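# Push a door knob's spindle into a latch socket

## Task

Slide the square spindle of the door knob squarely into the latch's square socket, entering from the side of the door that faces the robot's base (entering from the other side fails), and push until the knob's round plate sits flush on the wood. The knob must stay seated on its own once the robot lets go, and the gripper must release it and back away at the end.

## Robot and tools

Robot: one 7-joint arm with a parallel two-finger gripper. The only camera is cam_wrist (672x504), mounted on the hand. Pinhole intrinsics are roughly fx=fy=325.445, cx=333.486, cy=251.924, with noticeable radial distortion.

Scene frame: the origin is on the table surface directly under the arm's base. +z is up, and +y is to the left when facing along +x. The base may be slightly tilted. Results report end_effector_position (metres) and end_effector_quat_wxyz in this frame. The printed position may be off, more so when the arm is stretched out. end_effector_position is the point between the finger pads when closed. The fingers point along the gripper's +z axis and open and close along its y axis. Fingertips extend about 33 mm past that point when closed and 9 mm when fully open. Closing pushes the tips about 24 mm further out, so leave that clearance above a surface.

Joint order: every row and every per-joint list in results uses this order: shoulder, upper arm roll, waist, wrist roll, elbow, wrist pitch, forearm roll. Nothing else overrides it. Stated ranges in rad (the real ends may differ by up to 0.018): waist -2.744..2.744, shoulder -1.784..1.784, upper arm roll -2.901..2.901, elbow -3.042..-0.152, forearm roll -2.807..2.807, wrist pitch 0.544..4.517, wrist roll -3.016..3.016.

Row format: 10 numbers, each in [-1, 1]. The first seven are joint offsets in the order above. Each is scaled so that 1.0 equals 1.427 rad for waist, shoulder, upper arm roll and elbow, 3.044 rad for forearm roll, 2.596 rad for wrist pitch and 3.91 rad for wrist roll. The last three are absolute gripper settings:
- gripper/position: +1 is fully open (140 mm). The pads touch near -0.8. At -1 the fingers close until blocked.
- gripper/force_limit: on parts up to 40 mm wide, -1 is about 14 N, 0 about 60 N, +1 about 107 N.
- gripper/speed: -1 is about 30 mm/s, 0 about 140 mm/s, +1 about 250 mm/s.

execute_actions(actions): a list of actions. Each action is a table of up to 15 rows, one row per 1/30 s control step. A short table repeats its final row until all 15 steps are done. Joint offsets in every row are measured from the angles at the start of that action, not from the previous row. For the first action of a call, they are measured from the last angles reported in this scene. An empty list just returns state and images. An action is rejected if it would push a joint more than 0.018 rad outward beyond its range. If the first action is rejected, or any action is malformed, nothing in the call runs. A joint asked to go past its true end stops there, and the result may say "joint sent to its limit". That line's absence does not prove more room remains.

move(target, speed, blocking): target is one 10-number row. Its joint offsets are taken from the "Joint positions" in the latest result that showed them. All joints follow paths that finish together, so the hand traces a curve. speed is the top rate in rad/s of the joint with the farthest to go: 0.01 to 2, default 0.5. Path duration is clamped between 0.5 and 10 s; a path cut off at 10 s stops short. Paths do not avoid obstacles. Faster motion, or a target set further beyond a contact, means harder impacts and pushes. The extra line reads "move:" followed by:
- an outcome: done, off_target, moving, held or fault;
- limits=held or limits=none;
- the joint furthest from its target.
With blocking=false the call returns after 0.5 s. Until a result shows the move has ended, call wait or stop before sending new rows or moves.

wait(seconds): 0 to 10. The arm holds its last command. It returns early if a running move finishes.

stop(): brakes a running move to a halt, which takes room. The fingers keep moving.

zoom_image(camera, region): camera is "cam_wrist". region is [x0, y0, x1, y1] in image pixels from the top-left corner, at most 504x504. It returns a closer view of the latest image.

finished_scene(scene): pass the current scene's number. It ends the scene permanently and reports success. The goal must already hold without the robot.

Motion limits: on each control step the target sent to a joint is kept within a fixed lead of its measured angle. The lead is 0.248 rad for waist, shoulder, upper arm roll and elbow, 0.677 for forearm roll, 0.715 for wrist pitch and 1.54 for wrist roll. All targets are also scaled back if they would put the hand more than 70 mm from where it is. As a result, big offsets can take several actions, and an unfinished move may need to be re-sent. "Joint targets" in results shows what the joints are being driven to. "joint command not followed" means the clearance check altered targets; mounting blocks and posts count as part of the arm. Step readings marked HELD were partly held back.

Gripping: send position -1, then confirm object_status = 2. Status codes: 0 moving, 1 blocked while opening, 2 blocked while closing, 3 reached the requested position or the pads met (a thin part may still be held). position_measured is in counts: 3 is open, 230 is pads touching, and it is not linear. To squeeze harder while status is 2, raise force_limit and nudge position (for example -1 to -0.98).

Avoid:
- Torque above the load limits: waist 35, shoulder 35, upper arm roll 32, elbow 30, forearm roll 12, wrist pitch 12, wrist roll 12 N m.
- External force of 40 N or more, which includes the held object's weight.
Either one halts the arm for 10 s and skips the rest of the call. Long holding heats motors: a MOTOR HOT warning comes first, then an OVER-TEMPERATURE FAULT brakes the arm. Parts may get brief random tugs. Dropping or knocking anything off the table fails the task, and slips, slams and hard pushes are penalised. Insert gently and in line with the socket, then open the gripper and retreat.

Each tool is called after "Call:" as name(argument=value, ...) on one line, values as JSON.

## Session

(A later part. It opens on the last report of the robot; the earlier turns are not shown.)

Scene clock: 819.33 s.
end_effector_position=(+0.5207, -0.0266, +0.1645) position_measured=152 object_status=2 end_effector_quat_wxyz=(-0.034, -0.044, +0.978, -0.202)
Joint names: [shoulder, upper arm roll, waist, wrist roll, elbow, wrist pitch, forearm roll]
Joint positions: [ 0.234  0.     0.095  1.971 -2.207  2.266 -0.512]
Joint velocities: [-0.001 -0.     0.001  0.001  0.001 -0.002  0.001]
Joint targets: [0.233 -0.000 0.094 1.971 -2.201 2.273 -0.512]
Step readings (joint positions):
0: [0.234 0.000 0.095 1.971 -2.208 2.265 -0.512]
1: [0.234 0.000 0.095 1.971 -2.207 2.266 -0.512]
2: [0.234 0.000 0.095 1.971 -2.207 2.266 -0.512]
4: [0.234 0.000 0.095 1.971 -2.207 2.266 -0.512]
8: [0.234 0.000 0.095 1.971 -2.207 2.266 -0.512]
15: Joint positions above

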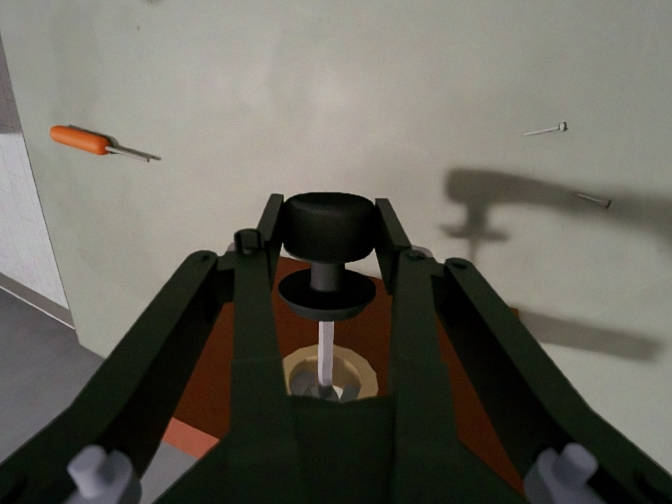

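Call:
execute_actions(actions=[[[-0.001,-0.0003,-0.002,0,0.004,0.003,0,-1,0.8,-0.6],[-0.001,-0.0003,-0.0025,0,0.004,0.003,0,-1,0.8,-0.6],[-0.001,-0.0003,-0.003,0,0.004,0.003,0,-1,0.8,-0.6]]])

Call:
zoom_image(camera="cam_wrist", region=[305,378,345,405])

Scene clock: 822.63 s.
end_effector_position=(+0.5222, -0.0267, +0.1646) position_measured=152 object_status=2 end_effector_quat_wxyz=(-0.033, -0.044, +0.978, -0.201)
Joint names: [shoulder, upper arm roll, waist, wrist roll, elbow, wrist pitch, forearm roll]
Joint positions: [ 0.235  0.     0.094  1.971 -2.206  2.269 -0.512]
Joint velocities: [-0.    -0.001 -0.    -0.     0.001  0.001 -0.001]
Joint targets: [0.233 -0.000 0.091 1.971 -2.201 2.273 -0.512]
Step readings (joint positions):
0: [0.235 0.000 0.095 1.971 -2.207 2.266 -0.512]
1: [0.235 0.000 0.095 1.971 -2.207 2.266 -0.512]
2: [0.235 0.000 0.095 1.971 -2.207 2.266 -0.512]
4: [0.235 0.000 0.094 1.971 -2.207 2.267 -0.512]
8: [0.235 0.000 0.094 1.971 -2.206 2.269 -0.512]
15: Joint positions above

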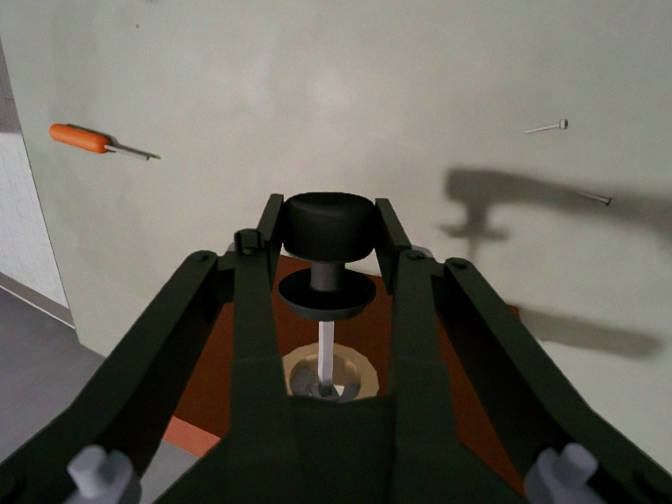

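Region (305, 378, 345, 405) of cam_wrist's 672x504 image, scaled by 12.600, with more detail than that image has; it fills the top 340 rows of this view, and the rest is white.

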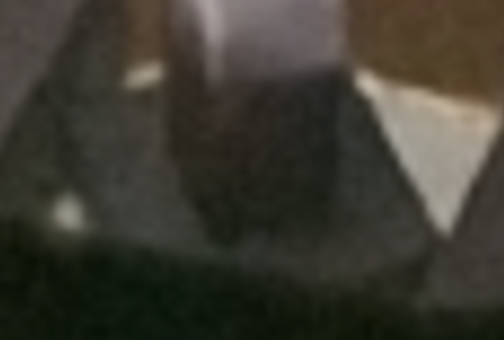

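Call:
move(target=[0.0022,-0.0003,0,-0.0011,0.0085,0.0012,0.0004,-1,0.8,-0.6], speed=0.02)

Scene clock: 826.90 s.
end_effector_position=(+0.5248, -0.0263, +0.1645) position_measured=152 object_status=2 end_effector_quat_wxyz=(-0.032, -0.044, +0.978, -0.201)
Joint names: [shoulder, upper arm roll, waist, wrist roll, elbow, wrist pitch, forearm roll]
Joint positions: [ 0.24   0.     0.094  1.97  -2.199  2.27  -0.512]
Joint velocities: [ 0.    -0.001 -0.     0.002  0.     0.     0.001]
Joint targets: [0.238 -0.000 0.094 1.967 -2.194 2.272 -0.511]
move: done; limits=none; farthest joint: the elbow, 0.005 radians from its target (0.012 radians at the start)

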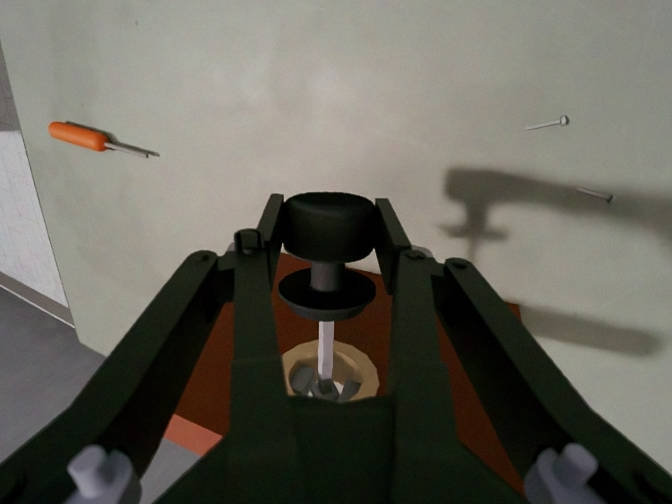

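Call:
move(target=[0.0038,-0.0003,0.0003,-0.0015,0.011,-0.0016,0.0012,-1,0.8,-0.6], speed=0.02)

Scene clock: 834.00 s.
end_effector_position=(+0.5251, -0.0267, +0.1637) position_measured=152 object_status=2 end_effector_quat_wxyz=(-0.035, -0.044, +0.978, -0.201)
Joint names: [shoulder, upper arm roll, waist, wrist roll, elbow, wrist pitch, forearm roll]
Joint positions: [ 0.247  0.     0.094  1.965 -2.19   2.261 -0.508]
Joint velocities: [ 0.001  0.     0.    -0.004  0.003 -0.004  0.002]
Joint targets: [0.246 -0.000 0.094 1.964 -2.183 2.265 -0.508]
move: done; limits=none; farthest joint: the elbow, 0.007 radians from its target (0.015 radians at the start)

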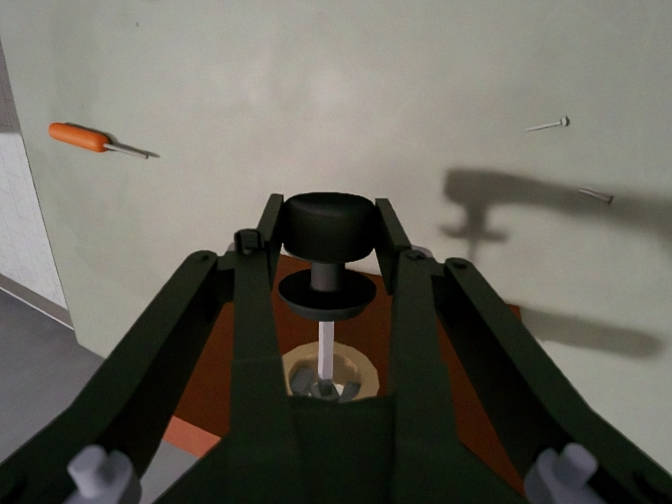

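Call:
move(target=[-0.0015,-0.0003,0.0066,0.0084,0.0056,-0.0032,0.0036,-1,0.8,-0.6], speed=0.025)

Scene clock: 843.23 s.
end_effector_position=(+0.5243, -0.0226, +0.1644) position_measured=152 object_status=2 end_effector_quat_wxyz=(-0.035, -0.030, +0.979, -0.200)
Joint names: [shoulder, upper arm roll, waist, wrist roll, elbow, wrist pitch, forearm roll]
Joint positions: [ 0.247  0.     0.1    1.991 -2.186  2.253 -0.498]
Joint velocities: [ 0.001 -0.001  0.001  0.004  0.001 -0.     0.001]
Joint targets: [0.245 -0.000 0.103 1.998 -2.182 2.253 -0.497]
move: done; limits=none; farthest joint: the wrist roll, 0.007 radians from its target (0.034 radians at the start)

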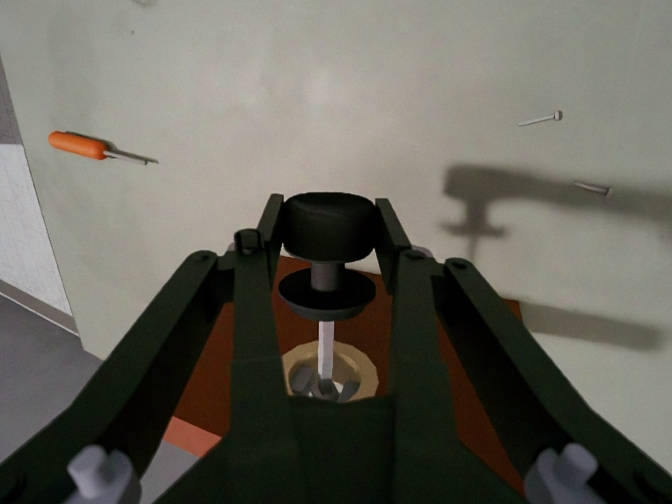

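Call:
move(target=[0.0035,-0.0003,0.0005,-0.0012,0.0108,0.0005,0.0005,-1,0.8,-0.6], speed=0.02)

Scene clock: 846.93 s.
end_effector_position=(+0.5260, -0.0225, +0.1638) position_measured=152 object_status=2 end_effector_quat_wxyz=(-0.036, -0.030, +0.979, -0.201)
Joint names: [shoulder, upper arm roll, waist, wrist roll, elbow, wrist pitch, forearm roll]
Joint positions: [ 0.254  0.     0.101  1.99  -2.177  2.249 -0.496]
Joint velocities: [ 0.001 -0.001 -0.002 -0.004  0.    -0.003  0.001]
Joint targets: [0.252 -0.000 0.101 1.987 -2.171 2.255 -0.496]
move: done; limits=none; farthest joint: the elbow, 0.007 radians from its target (0.015 radians at the start)

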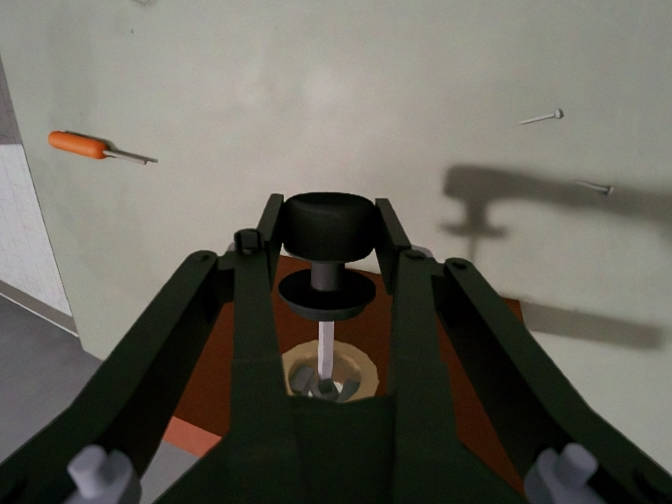

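Call:
move(target=[0.0045,-0.0003,0.0035,-0.007,0.0217,-0.015,0.0063,-1,0.8,-0.6], speed=0.03)

Scene clock: 851.20 s.
end_effector_position=(+0.5263, -0.0222, +0.1679) position_measured=152 object_status=2 end_effector_quat_wxyz=(-0.047, -0.032, +0.978, -0.201)
Joint names: [shoulder, upper arm roll, waist, wrist roll, elbow, wrist pitch, forearm roll]
Joint positions: [ 0.263  0.     0.104  1.965 -2.15   2.212 -0.478]
Joint velocities: [-0.    -0.    -0.    -0.004  0.002 -0.004 -0.   ]
Joint targets: [0.261 -0.000 0.106 1.963 -2.146 2.211 -0.477]
move: done; limits=none; farthest joint: the elbow, 0.004 radians from its target (0.031 radians at the start)

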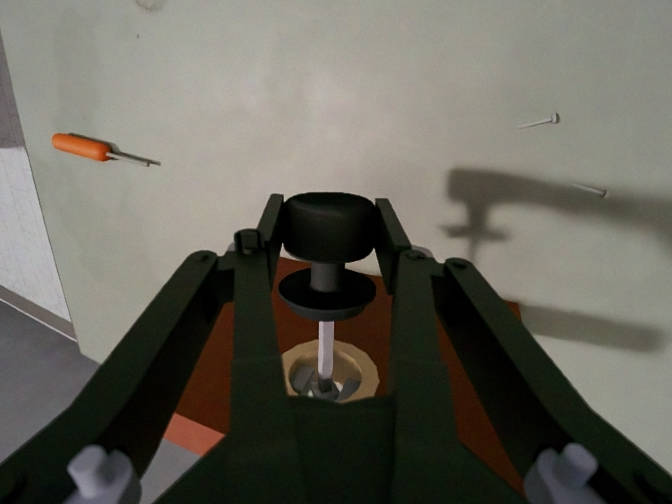

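Call:
move(target=[0.002,-0.0003,0.0005,-0.0012,0.0108,0.001,0.0003,-1,0.8,-0.6], speed=0.02)

Scene clock: 853.80 s.
end_effector_position=(+0.5297, -0.0218, +0.1683) position_measured=152 object_status=2 end_effector_quat_wxyz=(-0.046, -0.033, +0.978, -0.201)
Joint names: [shoulder, upper arm roll, waist, wrist roll, elbow, wrist pitch, forearm roll]
Joint positions: [ 0.268  0.     0.104  1.963 -2.141  2.212 -0.478]
Joint velocities: [-0.    -0.001 -0.001 -0.001  0.001 -0.    -0.   ]
Joint targets: [0.265 -0.000 0.105 1.961 -2.135 2.215 -0.477]
move: done; limits=none; farthest joint: the elbow, 0.006 radians from its target (0.016 radians at the start)

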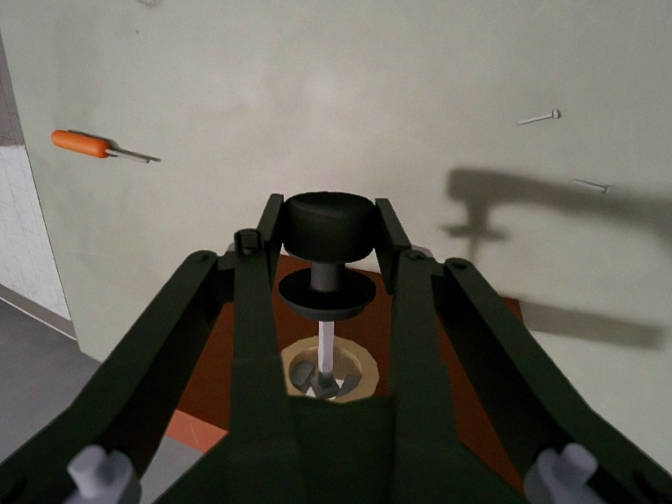

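Call:
move(target=[0.0035,-0.0003,0.0005,-0.001,0.0118,-0.0008,0.0008,-1,0.8,-0.6], speed=0.02)

Scene clock: 857.57 s.
end_effector_position=(+0.5327, -0.0214, +0.1682) position_measured=152 object_status=2 end_effector_quat_wxyz=(-0.046, -0.033, +0.978, -0.200)
Joint names: [shoulder, upper arm roll, waist, wrist roll, elbow, wrist pitch, forearm roll]
Joint positions: [ 0.276  0.     0.104  1.961 -2.129  2.208 -0.476]
Joint velocities: [ 0.    -0.    -0.    -0.002  0.002 -0.002  0.001]
Joint targets: [0.273 -0.000 0.105 1.959 -2.124 2.209 -0.475]
move: done; limits=none; farthest joint: the elbow, 0.005 radians from its target (0.016 radians at the start)

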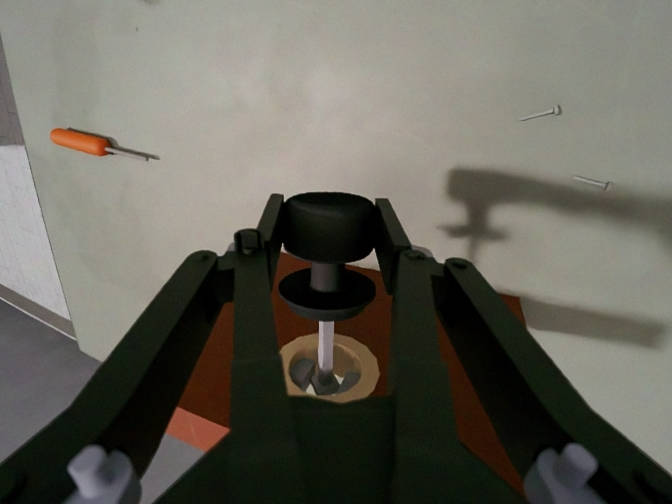

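Call:
move(target=[0.0065,-0.0003,0.0005,-0.0014,0.0163,-0.002,0.0011,-1,0.8,-0.6], speed=0.025)

Scene clock: 861.97 s.
end_effector_position=(+0.5375, -0.0209, +0.1682) position_measured=152 object_status=2 end_effector_quat_wxyz=(-0.046, -0.033, +0.978, -0.200)
Joint names: [shoulder, upper arm roll, waist, wrist roll, elbow, wrist pitch, forearm roll]
Joint positions: [ 0.288  0.     0.104  1.957 -2.111  2.203 -0.473]
Joint velocities: [ 0.001 -0.001  0.001 -0.     0.002 -0.003  0.001]
Joint targets: [0.285 -0.000 0.105 1.956 -2.106 2.203 -0.473]
move: done; limits=none; farthest joint: the elbow, 0.006 radians from its target (0.023 radians at the start)

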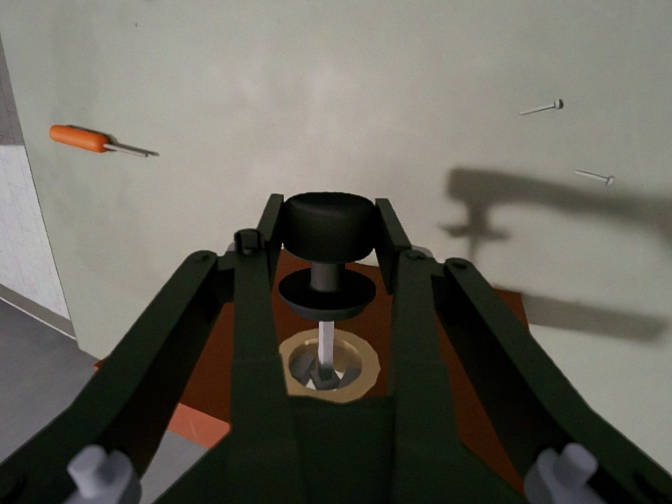

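Call:
move(target=[0.0152,-0.0003,0.0008,-0.0023,0.0296,-0.0043,0.002,-1,0.8,-0.6], speed=0.03)

Call:
zoom_image(camera="cam_wrist", region=[270, 280, 390, 400])

Scene clock: 866.50 s.
end_effector_position=(+0.5476, -0.0198, +0.1685) position_measured=152 object_status=2 end_effector_quat_wxyz=(-0.046, -0.033, +0.978, -0.199)
Joint names: [shoulder, upper arm roll, waist, wrist roll, elbow, wrist pitch, forearm roll]
Joint positions: [ 0.312  0.     0.104  1.949 -2.074  2.192 -0.468]
Joint velocities: [ 0.001 -0.001  0.    -0.003  0.001 -0.002 -0.   ]
Joint targets: [0.310 -0.000 0.105 1.948 -2.069 2.192 -0.467]
move: done; limits=none; farthest joint: the elbow, 0.005 radians from its target (0.042 radians at the start)

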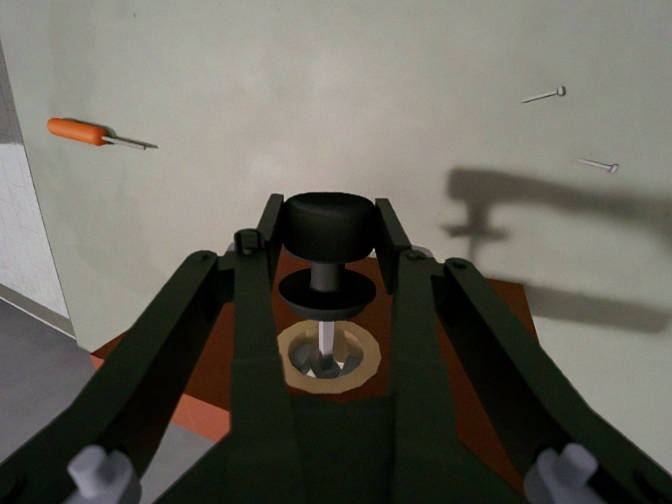

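Region (270, 280, 390, 400) of cam_wrist's 672x504 image, scaled by 4.200, with more detail than that image has.

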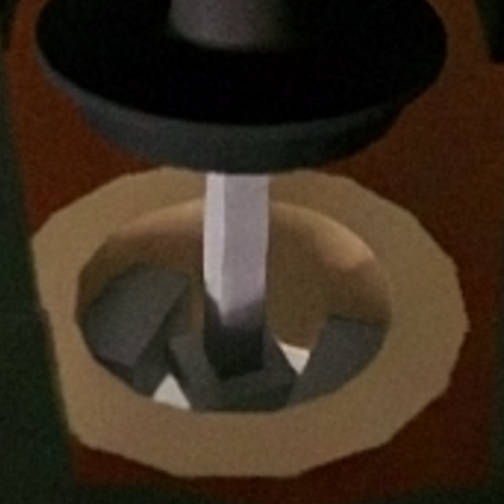

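Call:
move(target=[0.0243,-0.0003,0,-0.0031,0.0432,-0.0067,0.0029,-1,0.8,-0.6], speed=0.04)

Call:
zoom_image(camera="cam_wrist", region=[270, 280, 390, 400])

Scene clock: 873.93 s.
end_effector_position=(+0.5628, -0.0180, +0.1688) position_measured=152 object_status=2 end_effector_quat_wxyz=(-0.045, -0.032, +0.979, -0.198)
Joint names: [shoulder, upper arm roll, waist, wrist roll, elbow, wrist pitch, forearm roll]
Joint positions: [ 0.349  0.     0.104  1.938 -2.017  2.176 -0.459]
Joint velocities: [ 0.     0.     0.001 -0.003  0.001 -0.001  0.002]
Joint targets: [0.347 -0.000 0.104 1.937 -2.012 2.175 -0.459]
move: done; limits=none; farthest joint: the elbow, 0.005 radians from its target (0.061 radians at the start)

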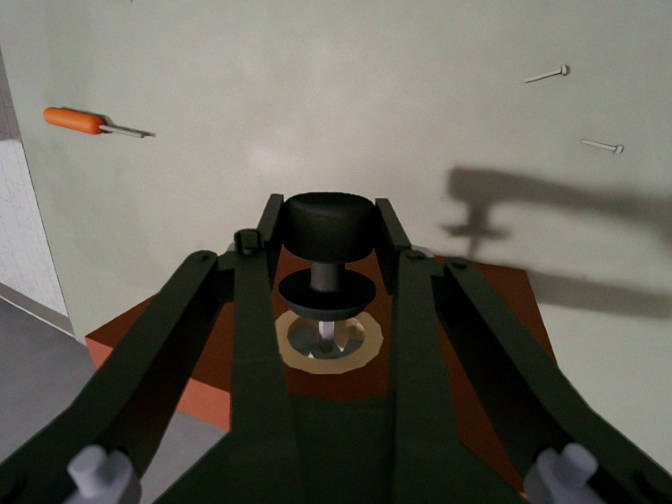

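Region (270, 280, 390, 400) of cam_wrist's 672x504 image, scaled by 4.200, with more detail than that image has.

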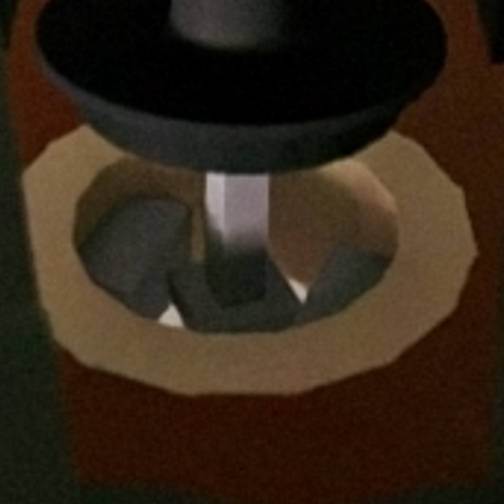

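Call:
move(target=[0.0243,-0.0003,0,-0.0033,0.0445,-0.0072,0.003,-1,0.8,-0.6], speed=0.04)

Call:
zoom_image(camera="cam_wrist", region=[260, 260, 400, 400])

Scene clock: 877.77 s.
end_effector_position=(+0.5780, -0.0160, +0.1694) position_measured=152 object_status=2 end_effector_quat_wxyz=(-0.044, -0.032, +0.979, -0.197)
Joint names: [shoulder, upper arm roll, waist, wrist roll, elbow, wrist pitch, forearm roll]
Joint positions: [ 0.385  0.     0.104  1.926 -1.958  2.159 -0.45 ]
Joint velocities: [ 0.001 -0.001  0.    -0.003  0.003 -0.003  0.   ]
Joint targets: [0.383 -0.000 0.104 1.925 -1.954 2.157 -0.450]
move: done; limits=none; farthest joint: the elbow, 0.005 radians from its target (0.063 radians at the start)

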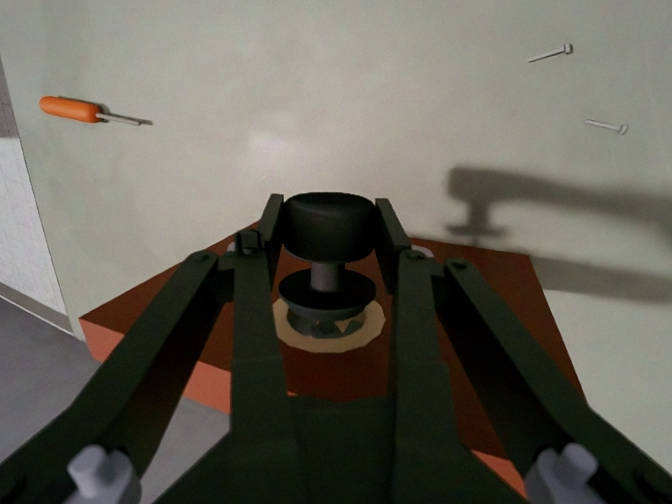

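Region (260, 260, 400, 400) of cam_wrist's 672x504 image, scaled by 3.600, with more detail than that image has.

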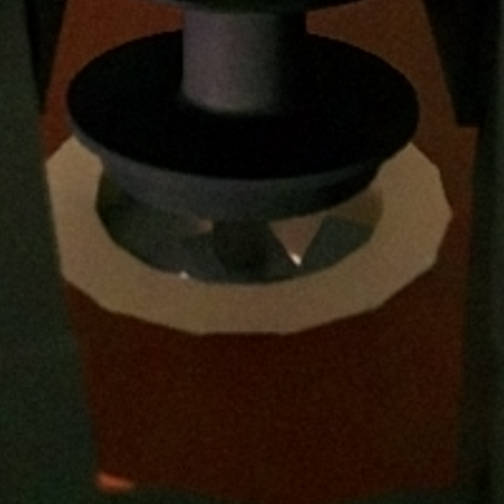

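Call:
move(target=[0.016,-0.0003,0,-0.0024,0.0305,-0.0051,0.0021,-1,0.8,-0.6], speed=0.03)

Call:
zoom_image(camera="cam_wrist", region=[260, 260, 400, 400])

Scene clock: 883.53 s.
end_effector_position=(+0.5848, -0.0151, +0.1697) position_measured=152 object_status=2 end_effector_quat_wxyz=(-0.047, -0.031, +0.979, -0.197)
Joint names: [shoulder, upper arm roll, waist, wrist roll, elbow, wrist pitch, forearm roll]
Joint positions: [ 0.408  0.001  0.105  1.918 -1.921  2.139 -0.442]
Joint velocities: [ 0.003  0.001  0.    -0.002  0.    -0.002  0.   ]
Joint targets: [0.408 -0.000 0.104 1.916 -1.915 2.146 -0.444]
move: done; limits=none; farthest joint: the elbow, 0.007 radians from its target (0.043 radians at the start)

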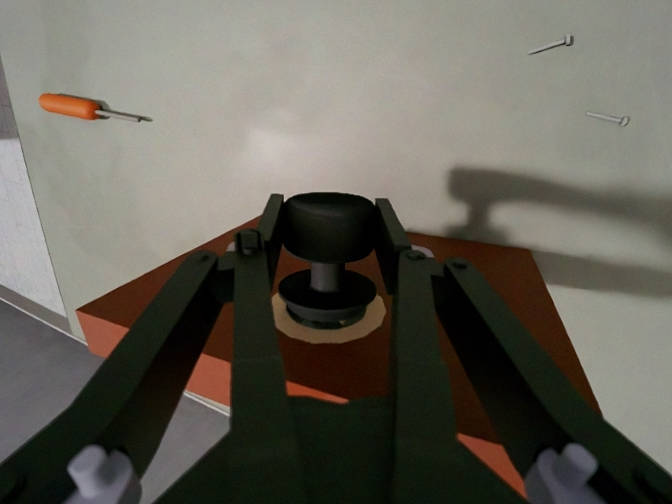

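Region (260, 260, 400, 400) of cam_wrist's 672x504 image, scaled by 3.600, with more detail than that image has.

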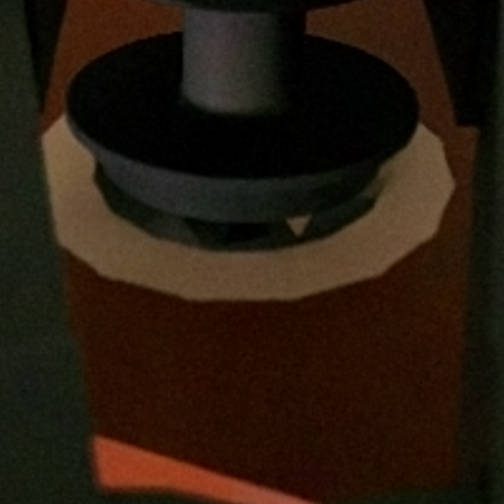

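Call:
move(target=[0.0005,-0.0005,-0.0015,0.0017,0.0015,0.004,-0.0014,-1,0.8,-0.6], speed=0.02)

Scene clock: 899.87 s.
end_effector_position=(+0.5848, -0.0150, +0.1696) position_measured=152 object_status=2 end_effector_quat_wxyz=(-0.047, -0.031, +0.979, -0.197)
Joint names: [shoulder, upper arm roll, waist, wrist roll, elbow, wrist pitch, forearm roll]
Joint positions: [ 0.408  0.001  0.105  1.918 -1.921  2.138 -0.442]
Joint velocities: [ 0.001  0.001 -0.001  0.002 -0.001 -0.    -0.001]
Joint targets: [0.408 -0.000 0.102 1.924 -1.919 2.149 -0.446]
move: off_target; limits=none; farthest joint: the wrist pitch, 0.011 radians from its target (0.011 radians at the start)

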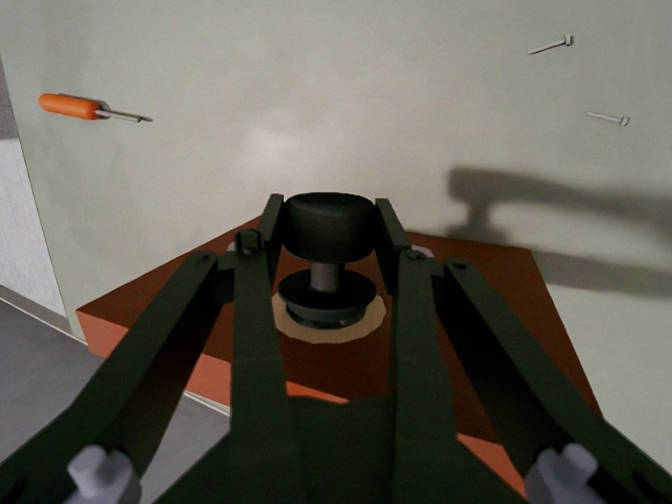

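Call:
zoom_image(camera="cam_wrist", region=[265, 275, 395, 350])

Call:
zoom_image(camera="cam_wrist", region=[200, 300, 500, 504])

Region (265, 275, 395, 350) of cam_wrist's 672x504 image, scaled by 3.877, with more detail than that image has; it fills the top 291 rows of this view, and the rest is white.

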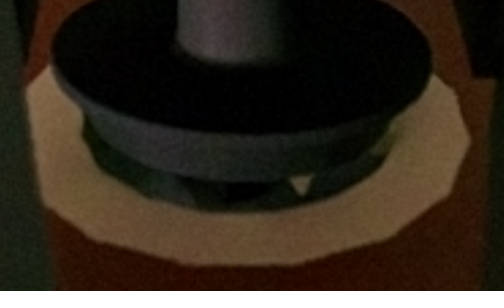

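Region (200, 300, 500, 504) of cam_wrist's 672x504 image, scaled by 1.680, with more detail than that image has; it fills the top 343 rows of this view, and the rest is white.

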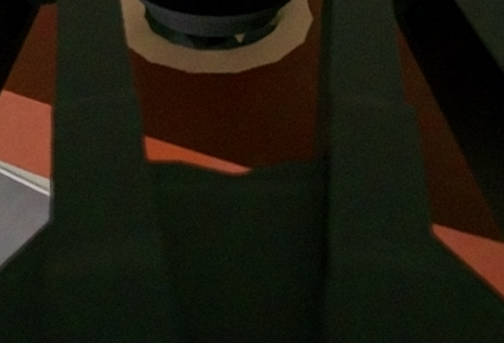

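Call:
move(target=[0.008,-0.0005,0.0044,-0.0016,0.0218,-0.0118,0.0063,-1,0.8,-0.6], speed=0.025)

Call:
zoom_image(camera="cam_wrist", region=[265, 275, 395, 350])

Scene clock: 914.73 s.
end_effector_position=(+0.5854, -0.0131, +0.1714) position_measured=152 object_status=2 end_effector_quat_wxyz=(-0.055, -0.024, +0.979, -0.195)
Joint names: [shoulder, upper arm roll, waist, wrist roll, elbow, wrist pitch, forearm roll]
Joint positions: [ 0.42   0.001  0.107  1.917 -1.893  2.109 -0.425]
Joint velocities: [ 0.001 -0.    -0.    -0.     0.004 -0.003  0.002]
Joint targets: [0.419 -0.000 0.111 1.912 -1.890 2.108 -0.423]
move: done; limits=none; farthest joint: the wrist roll, 0.005 radians from its target (0.006 radians at the start)

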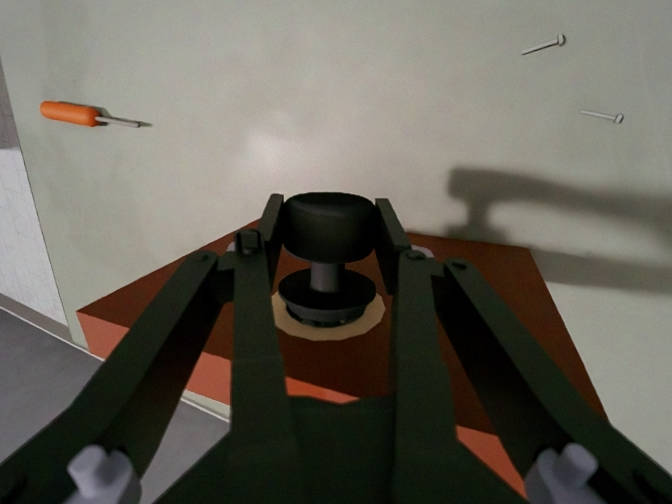

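Region (265, 275, 395, 350) of cam_wrist's 672x504 image, scaled by 3.877, with more detail than that image has; it fills the top 291 rows of this view, and the rest is white.

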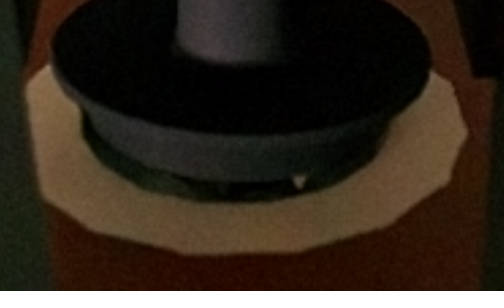

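Call:
move(target=[0.0035,-0.0005,0.001,-0.001,0.012,-0.0002,0.0007,-1,0.8,-0.6], speed=0.02)

Call:
zoom_image(camera="cam_wrist", region=[265, 275, 395, 350])

Scene clock: 917.67 s.
end_effector_position=(+0.5858, -0.0131, +0.1713) position_measured=152 object_status=2 end_effector_quat_wxyz=(-0.058, -0.023, +0.979, -0.195)
Joint names: [shoulder, upper arm roll, waist, wrist roll, elbow, wrist pitch, forearm roll]
Joint positions: [ 0.427  0.     0.107  1.914 -1.883  2.099 -0.422]
Joint velocities: [-0.001 -0.    -0.001 -0.002  0.001 -0.001 -0.   ]
Joint targets: [0.425 -0.000 0.108 1.913 -1.876 2.109 -0.423]
move: done; limits=none; farthest joint: the wrist pitch, 0.009 radians from its target (0.000 radians at the start)

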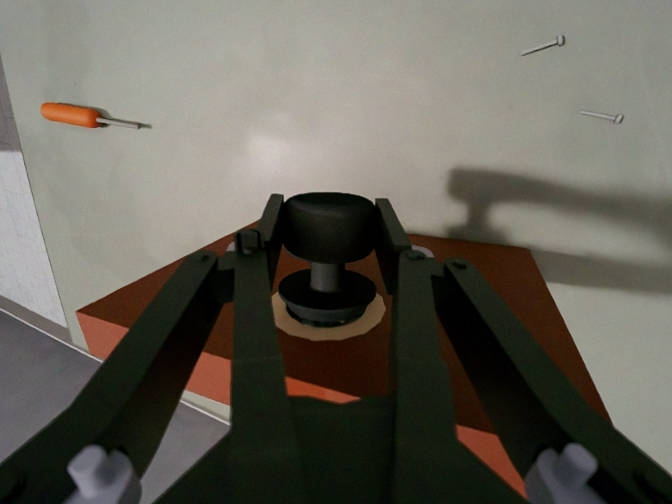

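Region (265, 275, 395, 350) of cam_wrist's 672x504 image, scaled by 3.877, with more detail than that image has; it fills the top 291 rows of this view, and the rest is white.

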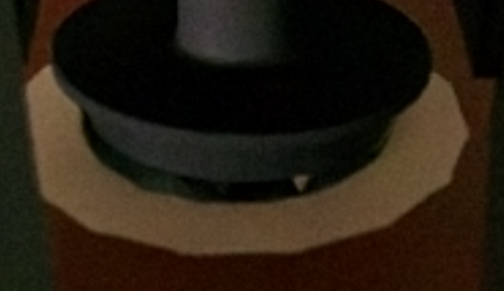

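Call:
move(target=[0.012,-0.0005,0.0052,-0.0054,0.030,-0.0174,0.0083,-1,0.8,-0.6], speed=0.03)

Call:
zoom_image(camera="cam_wrist", region=[265, 275, 395, 350])

Scene clock: 932.80 s.
end_effector_position=(+0.5861, -0.0115, +0.1738) position_measured=152 object_status=2 end_effector_quat_wxyz=(-0.071, -0.019, +0.979, -0.193)
Joint names: [shoulder, upper arm roll, waist, wrist roll, elbow, wrist pitch, forearm roll]
Joint positions: [ 0.445 -0.001  0.11   1.9   -1.843  2.056 -0.4  ]
Joint velocities: [ 0.    -0.     0.001 -0.004  0.002 -0.004  0.002]
Joint targets: [0.444 -0.000 0.115 1.893 -1.840 2.054 -0.397]
move: done; limits=none; farthest joint: the wrist roll, 0.008 radians from its target (0.021 radians at the start)

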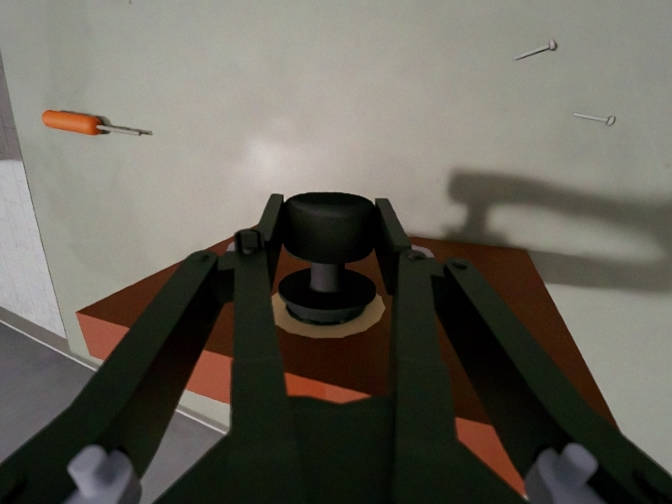

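Region (265, 275, 395, 350) of cam_wrist's 672x504 image, scaled by 3.877, with more detail than that image has; it fills the top 291 rows of this view, and the rest is white.

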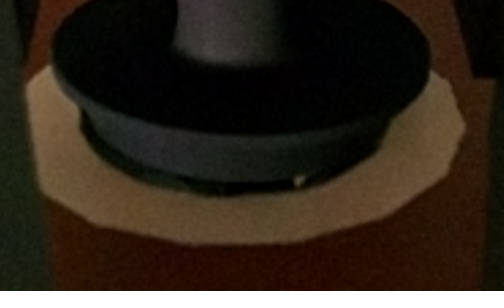

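Call:
move(target=[0.0025,-0.0005,-0.002,-0.0005,0.012,0.001,0,-1,0.8,-0.6], speed=0.02)

Call:
zoom_image(camera="cam_wrist", region=[265, 275, 395, 350])

Scene clock: 936.40 s.
end_effector_position=(+0.5872, -0.0117, +0.1737) position_measured=152 object_status=2 end_effector_quat_wxyz=(-0.073, -0.018, +0.978, -0.193)
Joint names: [shoulder, upper arm roll, waist, wrist roll, elbow, wrist pitch, forearm roll]
Joint positions: [ 0.451 -0.001  0.11   1.898 -1.834  2.05  -0.399]
Joint velocities: [ 0.001 -0.001 -0.    -0.001  0.003 -0.001  0.001]
Joint targets: [0.448 -0.001 0.107 1.898 -1.826 2.059 -0.400]
move: done; limits=none; farthest joint: the wrist pitch, 0.009 radians from its target (0.003 radians at the start)

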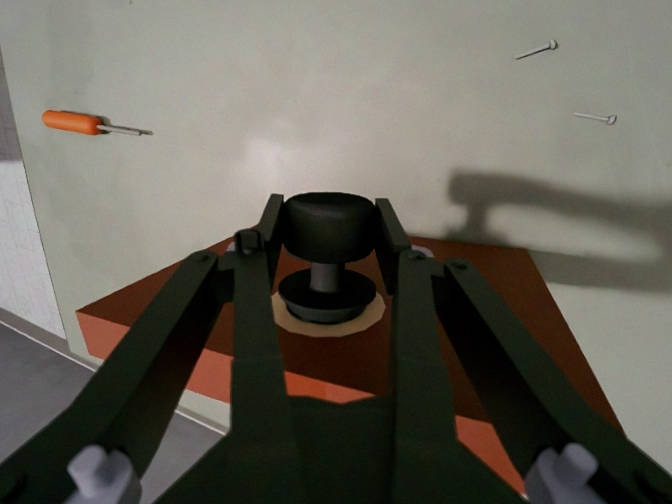

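Region (265, 275, 395, 350) of cam_wrist's 672x504 image, scaled by 3.877, with more detail than that image has; it fills the top 291 rows of this view, and the rest is white.

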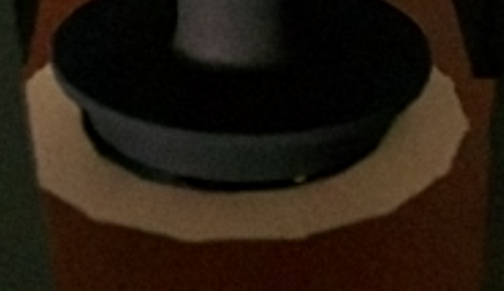

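Call:
move(target=[0.0005,-0.0005,-0.001,-0.0008,0.0135,0.006,-0.001,-1,0.8,-0.6], speed=0.02)

Call:
zoom_image(camera="cam_wrist", region=[265, 275, 395, 350])

Scene clock: 940.53 s.
end_effector_position=(+0.5875, -0.0119, +0.1738) position_measured=152 object_status=2 end_effector_quat_wxyz=(-0.075, -0.020, +0.978, -0.193)
Joint names: [shoulder, upper arm roll, waist, wrist roll, elbow, wrist pitch, forearm roll]
Joint positions: [ 0.455 -0.001  0.11   1.893 -1.827  2.043 -0.398]
Joint velocities: [ 0.    -0.     0.001 -0.002  0.003 -0.002  0.001]
Joint targets: [0.452 -0.001 0.109 1.895 -1.815 2.065 -0.402]
move: off_target; limits=none; farthest joint: the wrist pitch, 0.023 radians from its target (0.016 radians at the start)

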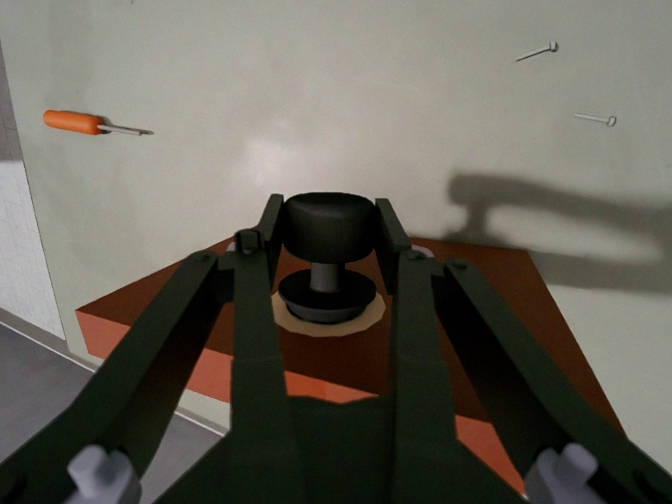

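Region (265, 275, 395, 350) of cam_wrist's 672x504 image, scaled by 3.877, with more detail than that image has; it fills the top 291 rows of this view, and the rest is white.

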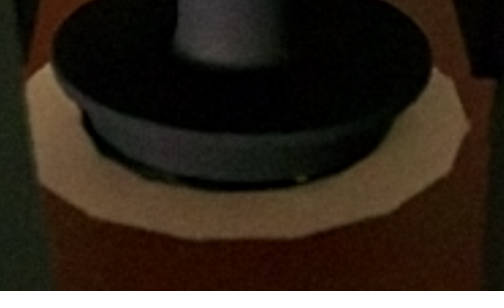

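Call:
move(target=[-0.005,-0.0005,-0.0022,-0.001,0.003,0.002,0.0003,-1,0.8,-0.6], speed=0.02)

Call:
zoom_image(camera="cam_wrist", region=[265, 275, 395, 350])

Scene clock: 950.13 s.
end_effector_position=(+0.5880, -0.0117, +0.1745) position_measured=152 object_status=2 end_effector_quat_wxyz=(-0.074, -0.021, +0.978, -0.193)
Joint names: [shoulder, upper arm roll, waist, wrist roll, elbow, wrist pitch, forearm roll]
Joint positions: [ 0.454 -0.001  0.11   1.891 -1.827  2.044 -0.397]
Joint velocities: [-0.001  0.001 -0.001 -0.001 -0.     0.005 -0.001]
Joint targets: [0.448 -0.001 0.107 1.889 -1.823 2.048 -0.397]
move: done; limits=none; farthest joint: the shoulder, 0.006 radians from its target (0.007 radians at the start)

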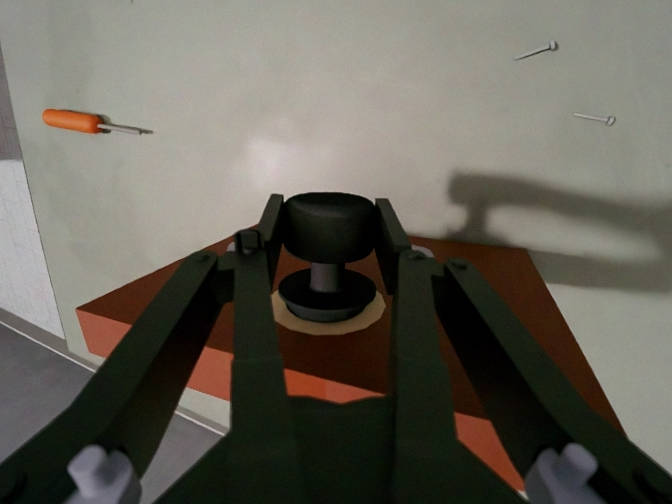

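Region (265, 275, 395, 350) of cam_wrist's 672x504 image, scaled by 3.877, with more detail than that image has; it fills the top 291 rows of this view, and the rest is white.

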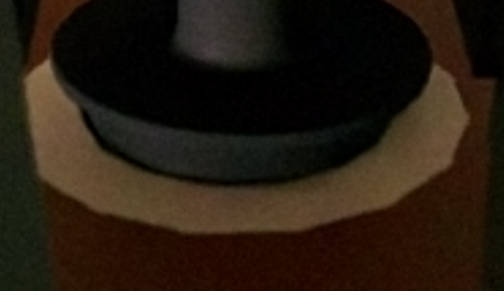

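Call:
move(target=[0.0015,-0.0005,-0.001,-0.0008,0.0115,0.002,0,-1,0.8,-0.6], speed=0.02)

Call:
zoom_image(camera="cam_wrist", region=[265, 275, 395, 350])

Scene clock: 953.07 s.
end_effector_position=(+0.5914, -0.0113, +0.1745) position_measured=152 object_status=2 end_effector_quat_wxyz=(-0.073, -0.021, +0.978, -0.192)
Joint names: [shoulder, upper arm roll, waist, wrist roll, elbow, wrist pitch, forearm roll]
Joint positions: [ 0.46  -0.001  0.109  1.89  -1.817  2.044 -0.397]
Joint velocities: [-0.     0.001 -0.001 -0.002  0.001 -0.    -0.002]
Joint targets: [0.456 -0.001 0.108 1.887 -1.810 2.049 -0.397]
move: done; limits=none; farthest joint: the elbow, 0.006 radians from its target (0.016 radians at the start)

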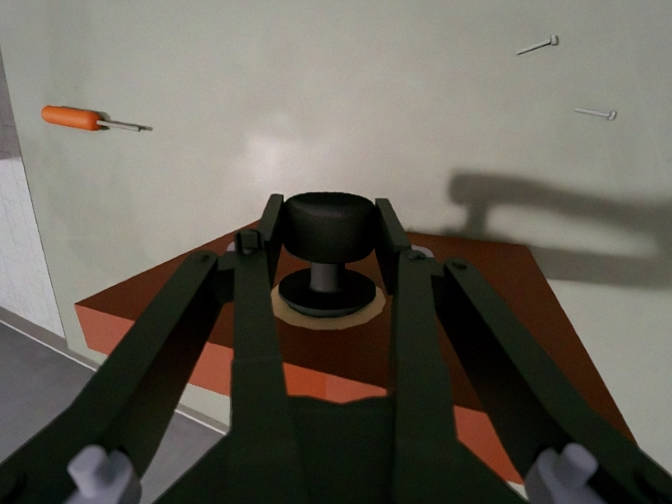

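Region (265, 275, 395, 350) of cam_wrist's 672x504 image, scaled by 3.877, with more detail than that image has; it fills the top 291 rows of this view, and the rest is white.

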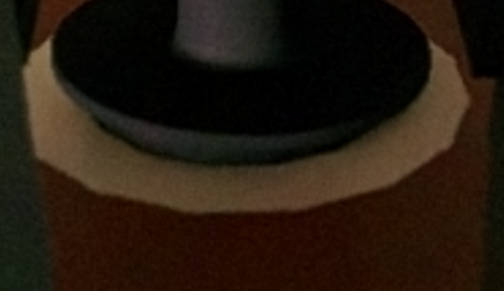

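Boss entering. More.

Call:
move(target=[0.0025,-0.0005,-0.001,-0.001,0.014,0.0018,0.0005,-1,0.8,-0.6], speed=0.02)

Call:
zoom_image(camera="cam_wrist", region=[265, 265, 395, 340])

Scene clock: 956.57 s.
end_effector_position=(+0.5956, -0.0109, +0.1743) position_measured=152 object_status=2 end_effector_quat_wxyz=(-0.071, -0.020, +0.979, -0.192)
Joint names: [shoulder, upper arm roll, waist, wrist roll, elbow, wrist pitch, forearm roll]
Joint positions: [ 0.469 -0.001  0.109  1.889 -1.804  2.044 -0.396]
Joint velocities: [ 0.001  0.001 -0.    -0.001  0.001 -0.     0.001]
Joint targets: [0.464 -0.001 0.108 1.886 -1.797 2.049 -0.395]
move: done; limits=none; farthest joint: the elbow, 0.007 radians from its target (0.020 radians at the start)

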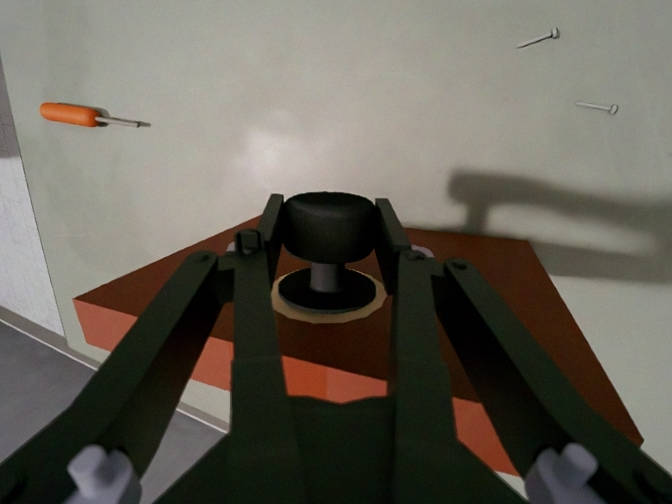

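Region (265, 265, 395, 340) of cam_wrist's 672x504 image, scaled by 3.877, with more detail than that image has; it fills the top 291 rows of this view, and the rest is white.

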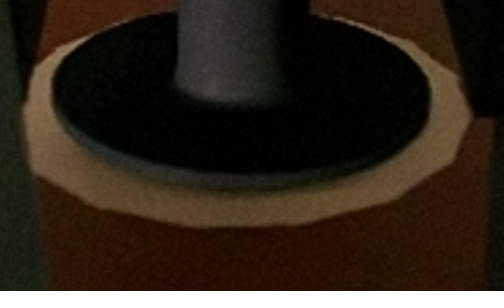

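Seat it.

Call:
move(target=[0.0005,-0.0005,-0.001,-0.0008,0.013,0.004,-0.0005,-1,0.8,-0.6], speed=0.02)

Call:
zoom_image(camera="cam_wrist", region=[265, 265, 395, 340])

Scene clock: 959.93 s.
end_effector_position=(+0.5963, -0.0112, +0.1742) position_measured=152 object_status=2 end_effector_quat_wxyz=(-0.073, -0.022, +0.979, -0.192)
Joint names: [shoulder, upper arm roll, waist, wrist roll, elbow, wrist pitch, forearm roll]
Joint positions: [ 0.474 -0.001  0.109  1.884 -1.796  2.038 -0.394]
Joint velocities: [ 0.    -0.     0.001 -0.003  0.001 -0.002 -0.001]
Joint targets: [0.469 -0.001 0.107 1.886 -1.785 2.054 -0.397]
move: off_target; limits=none; farthest joint: the wrist pitch, 0.016 radians from its target (0.010 radians at the start)

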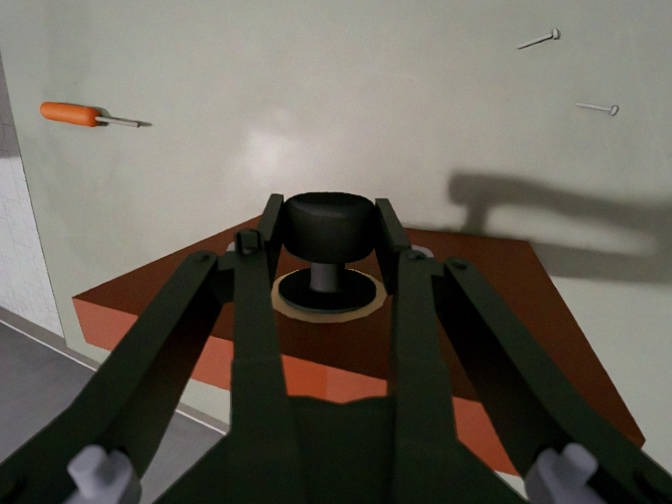

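Region (265, 265, 395, 340) of cam_wrist's 672x504 image, scaled by 3.877, with more detail than that image has; it fills the top 291 rows of this view, and the rest is white.

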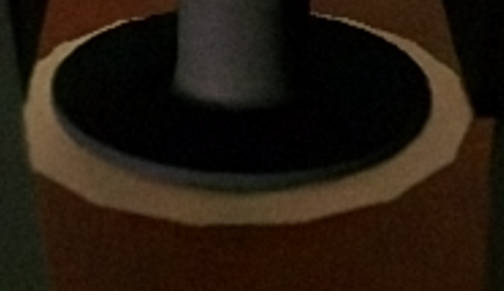

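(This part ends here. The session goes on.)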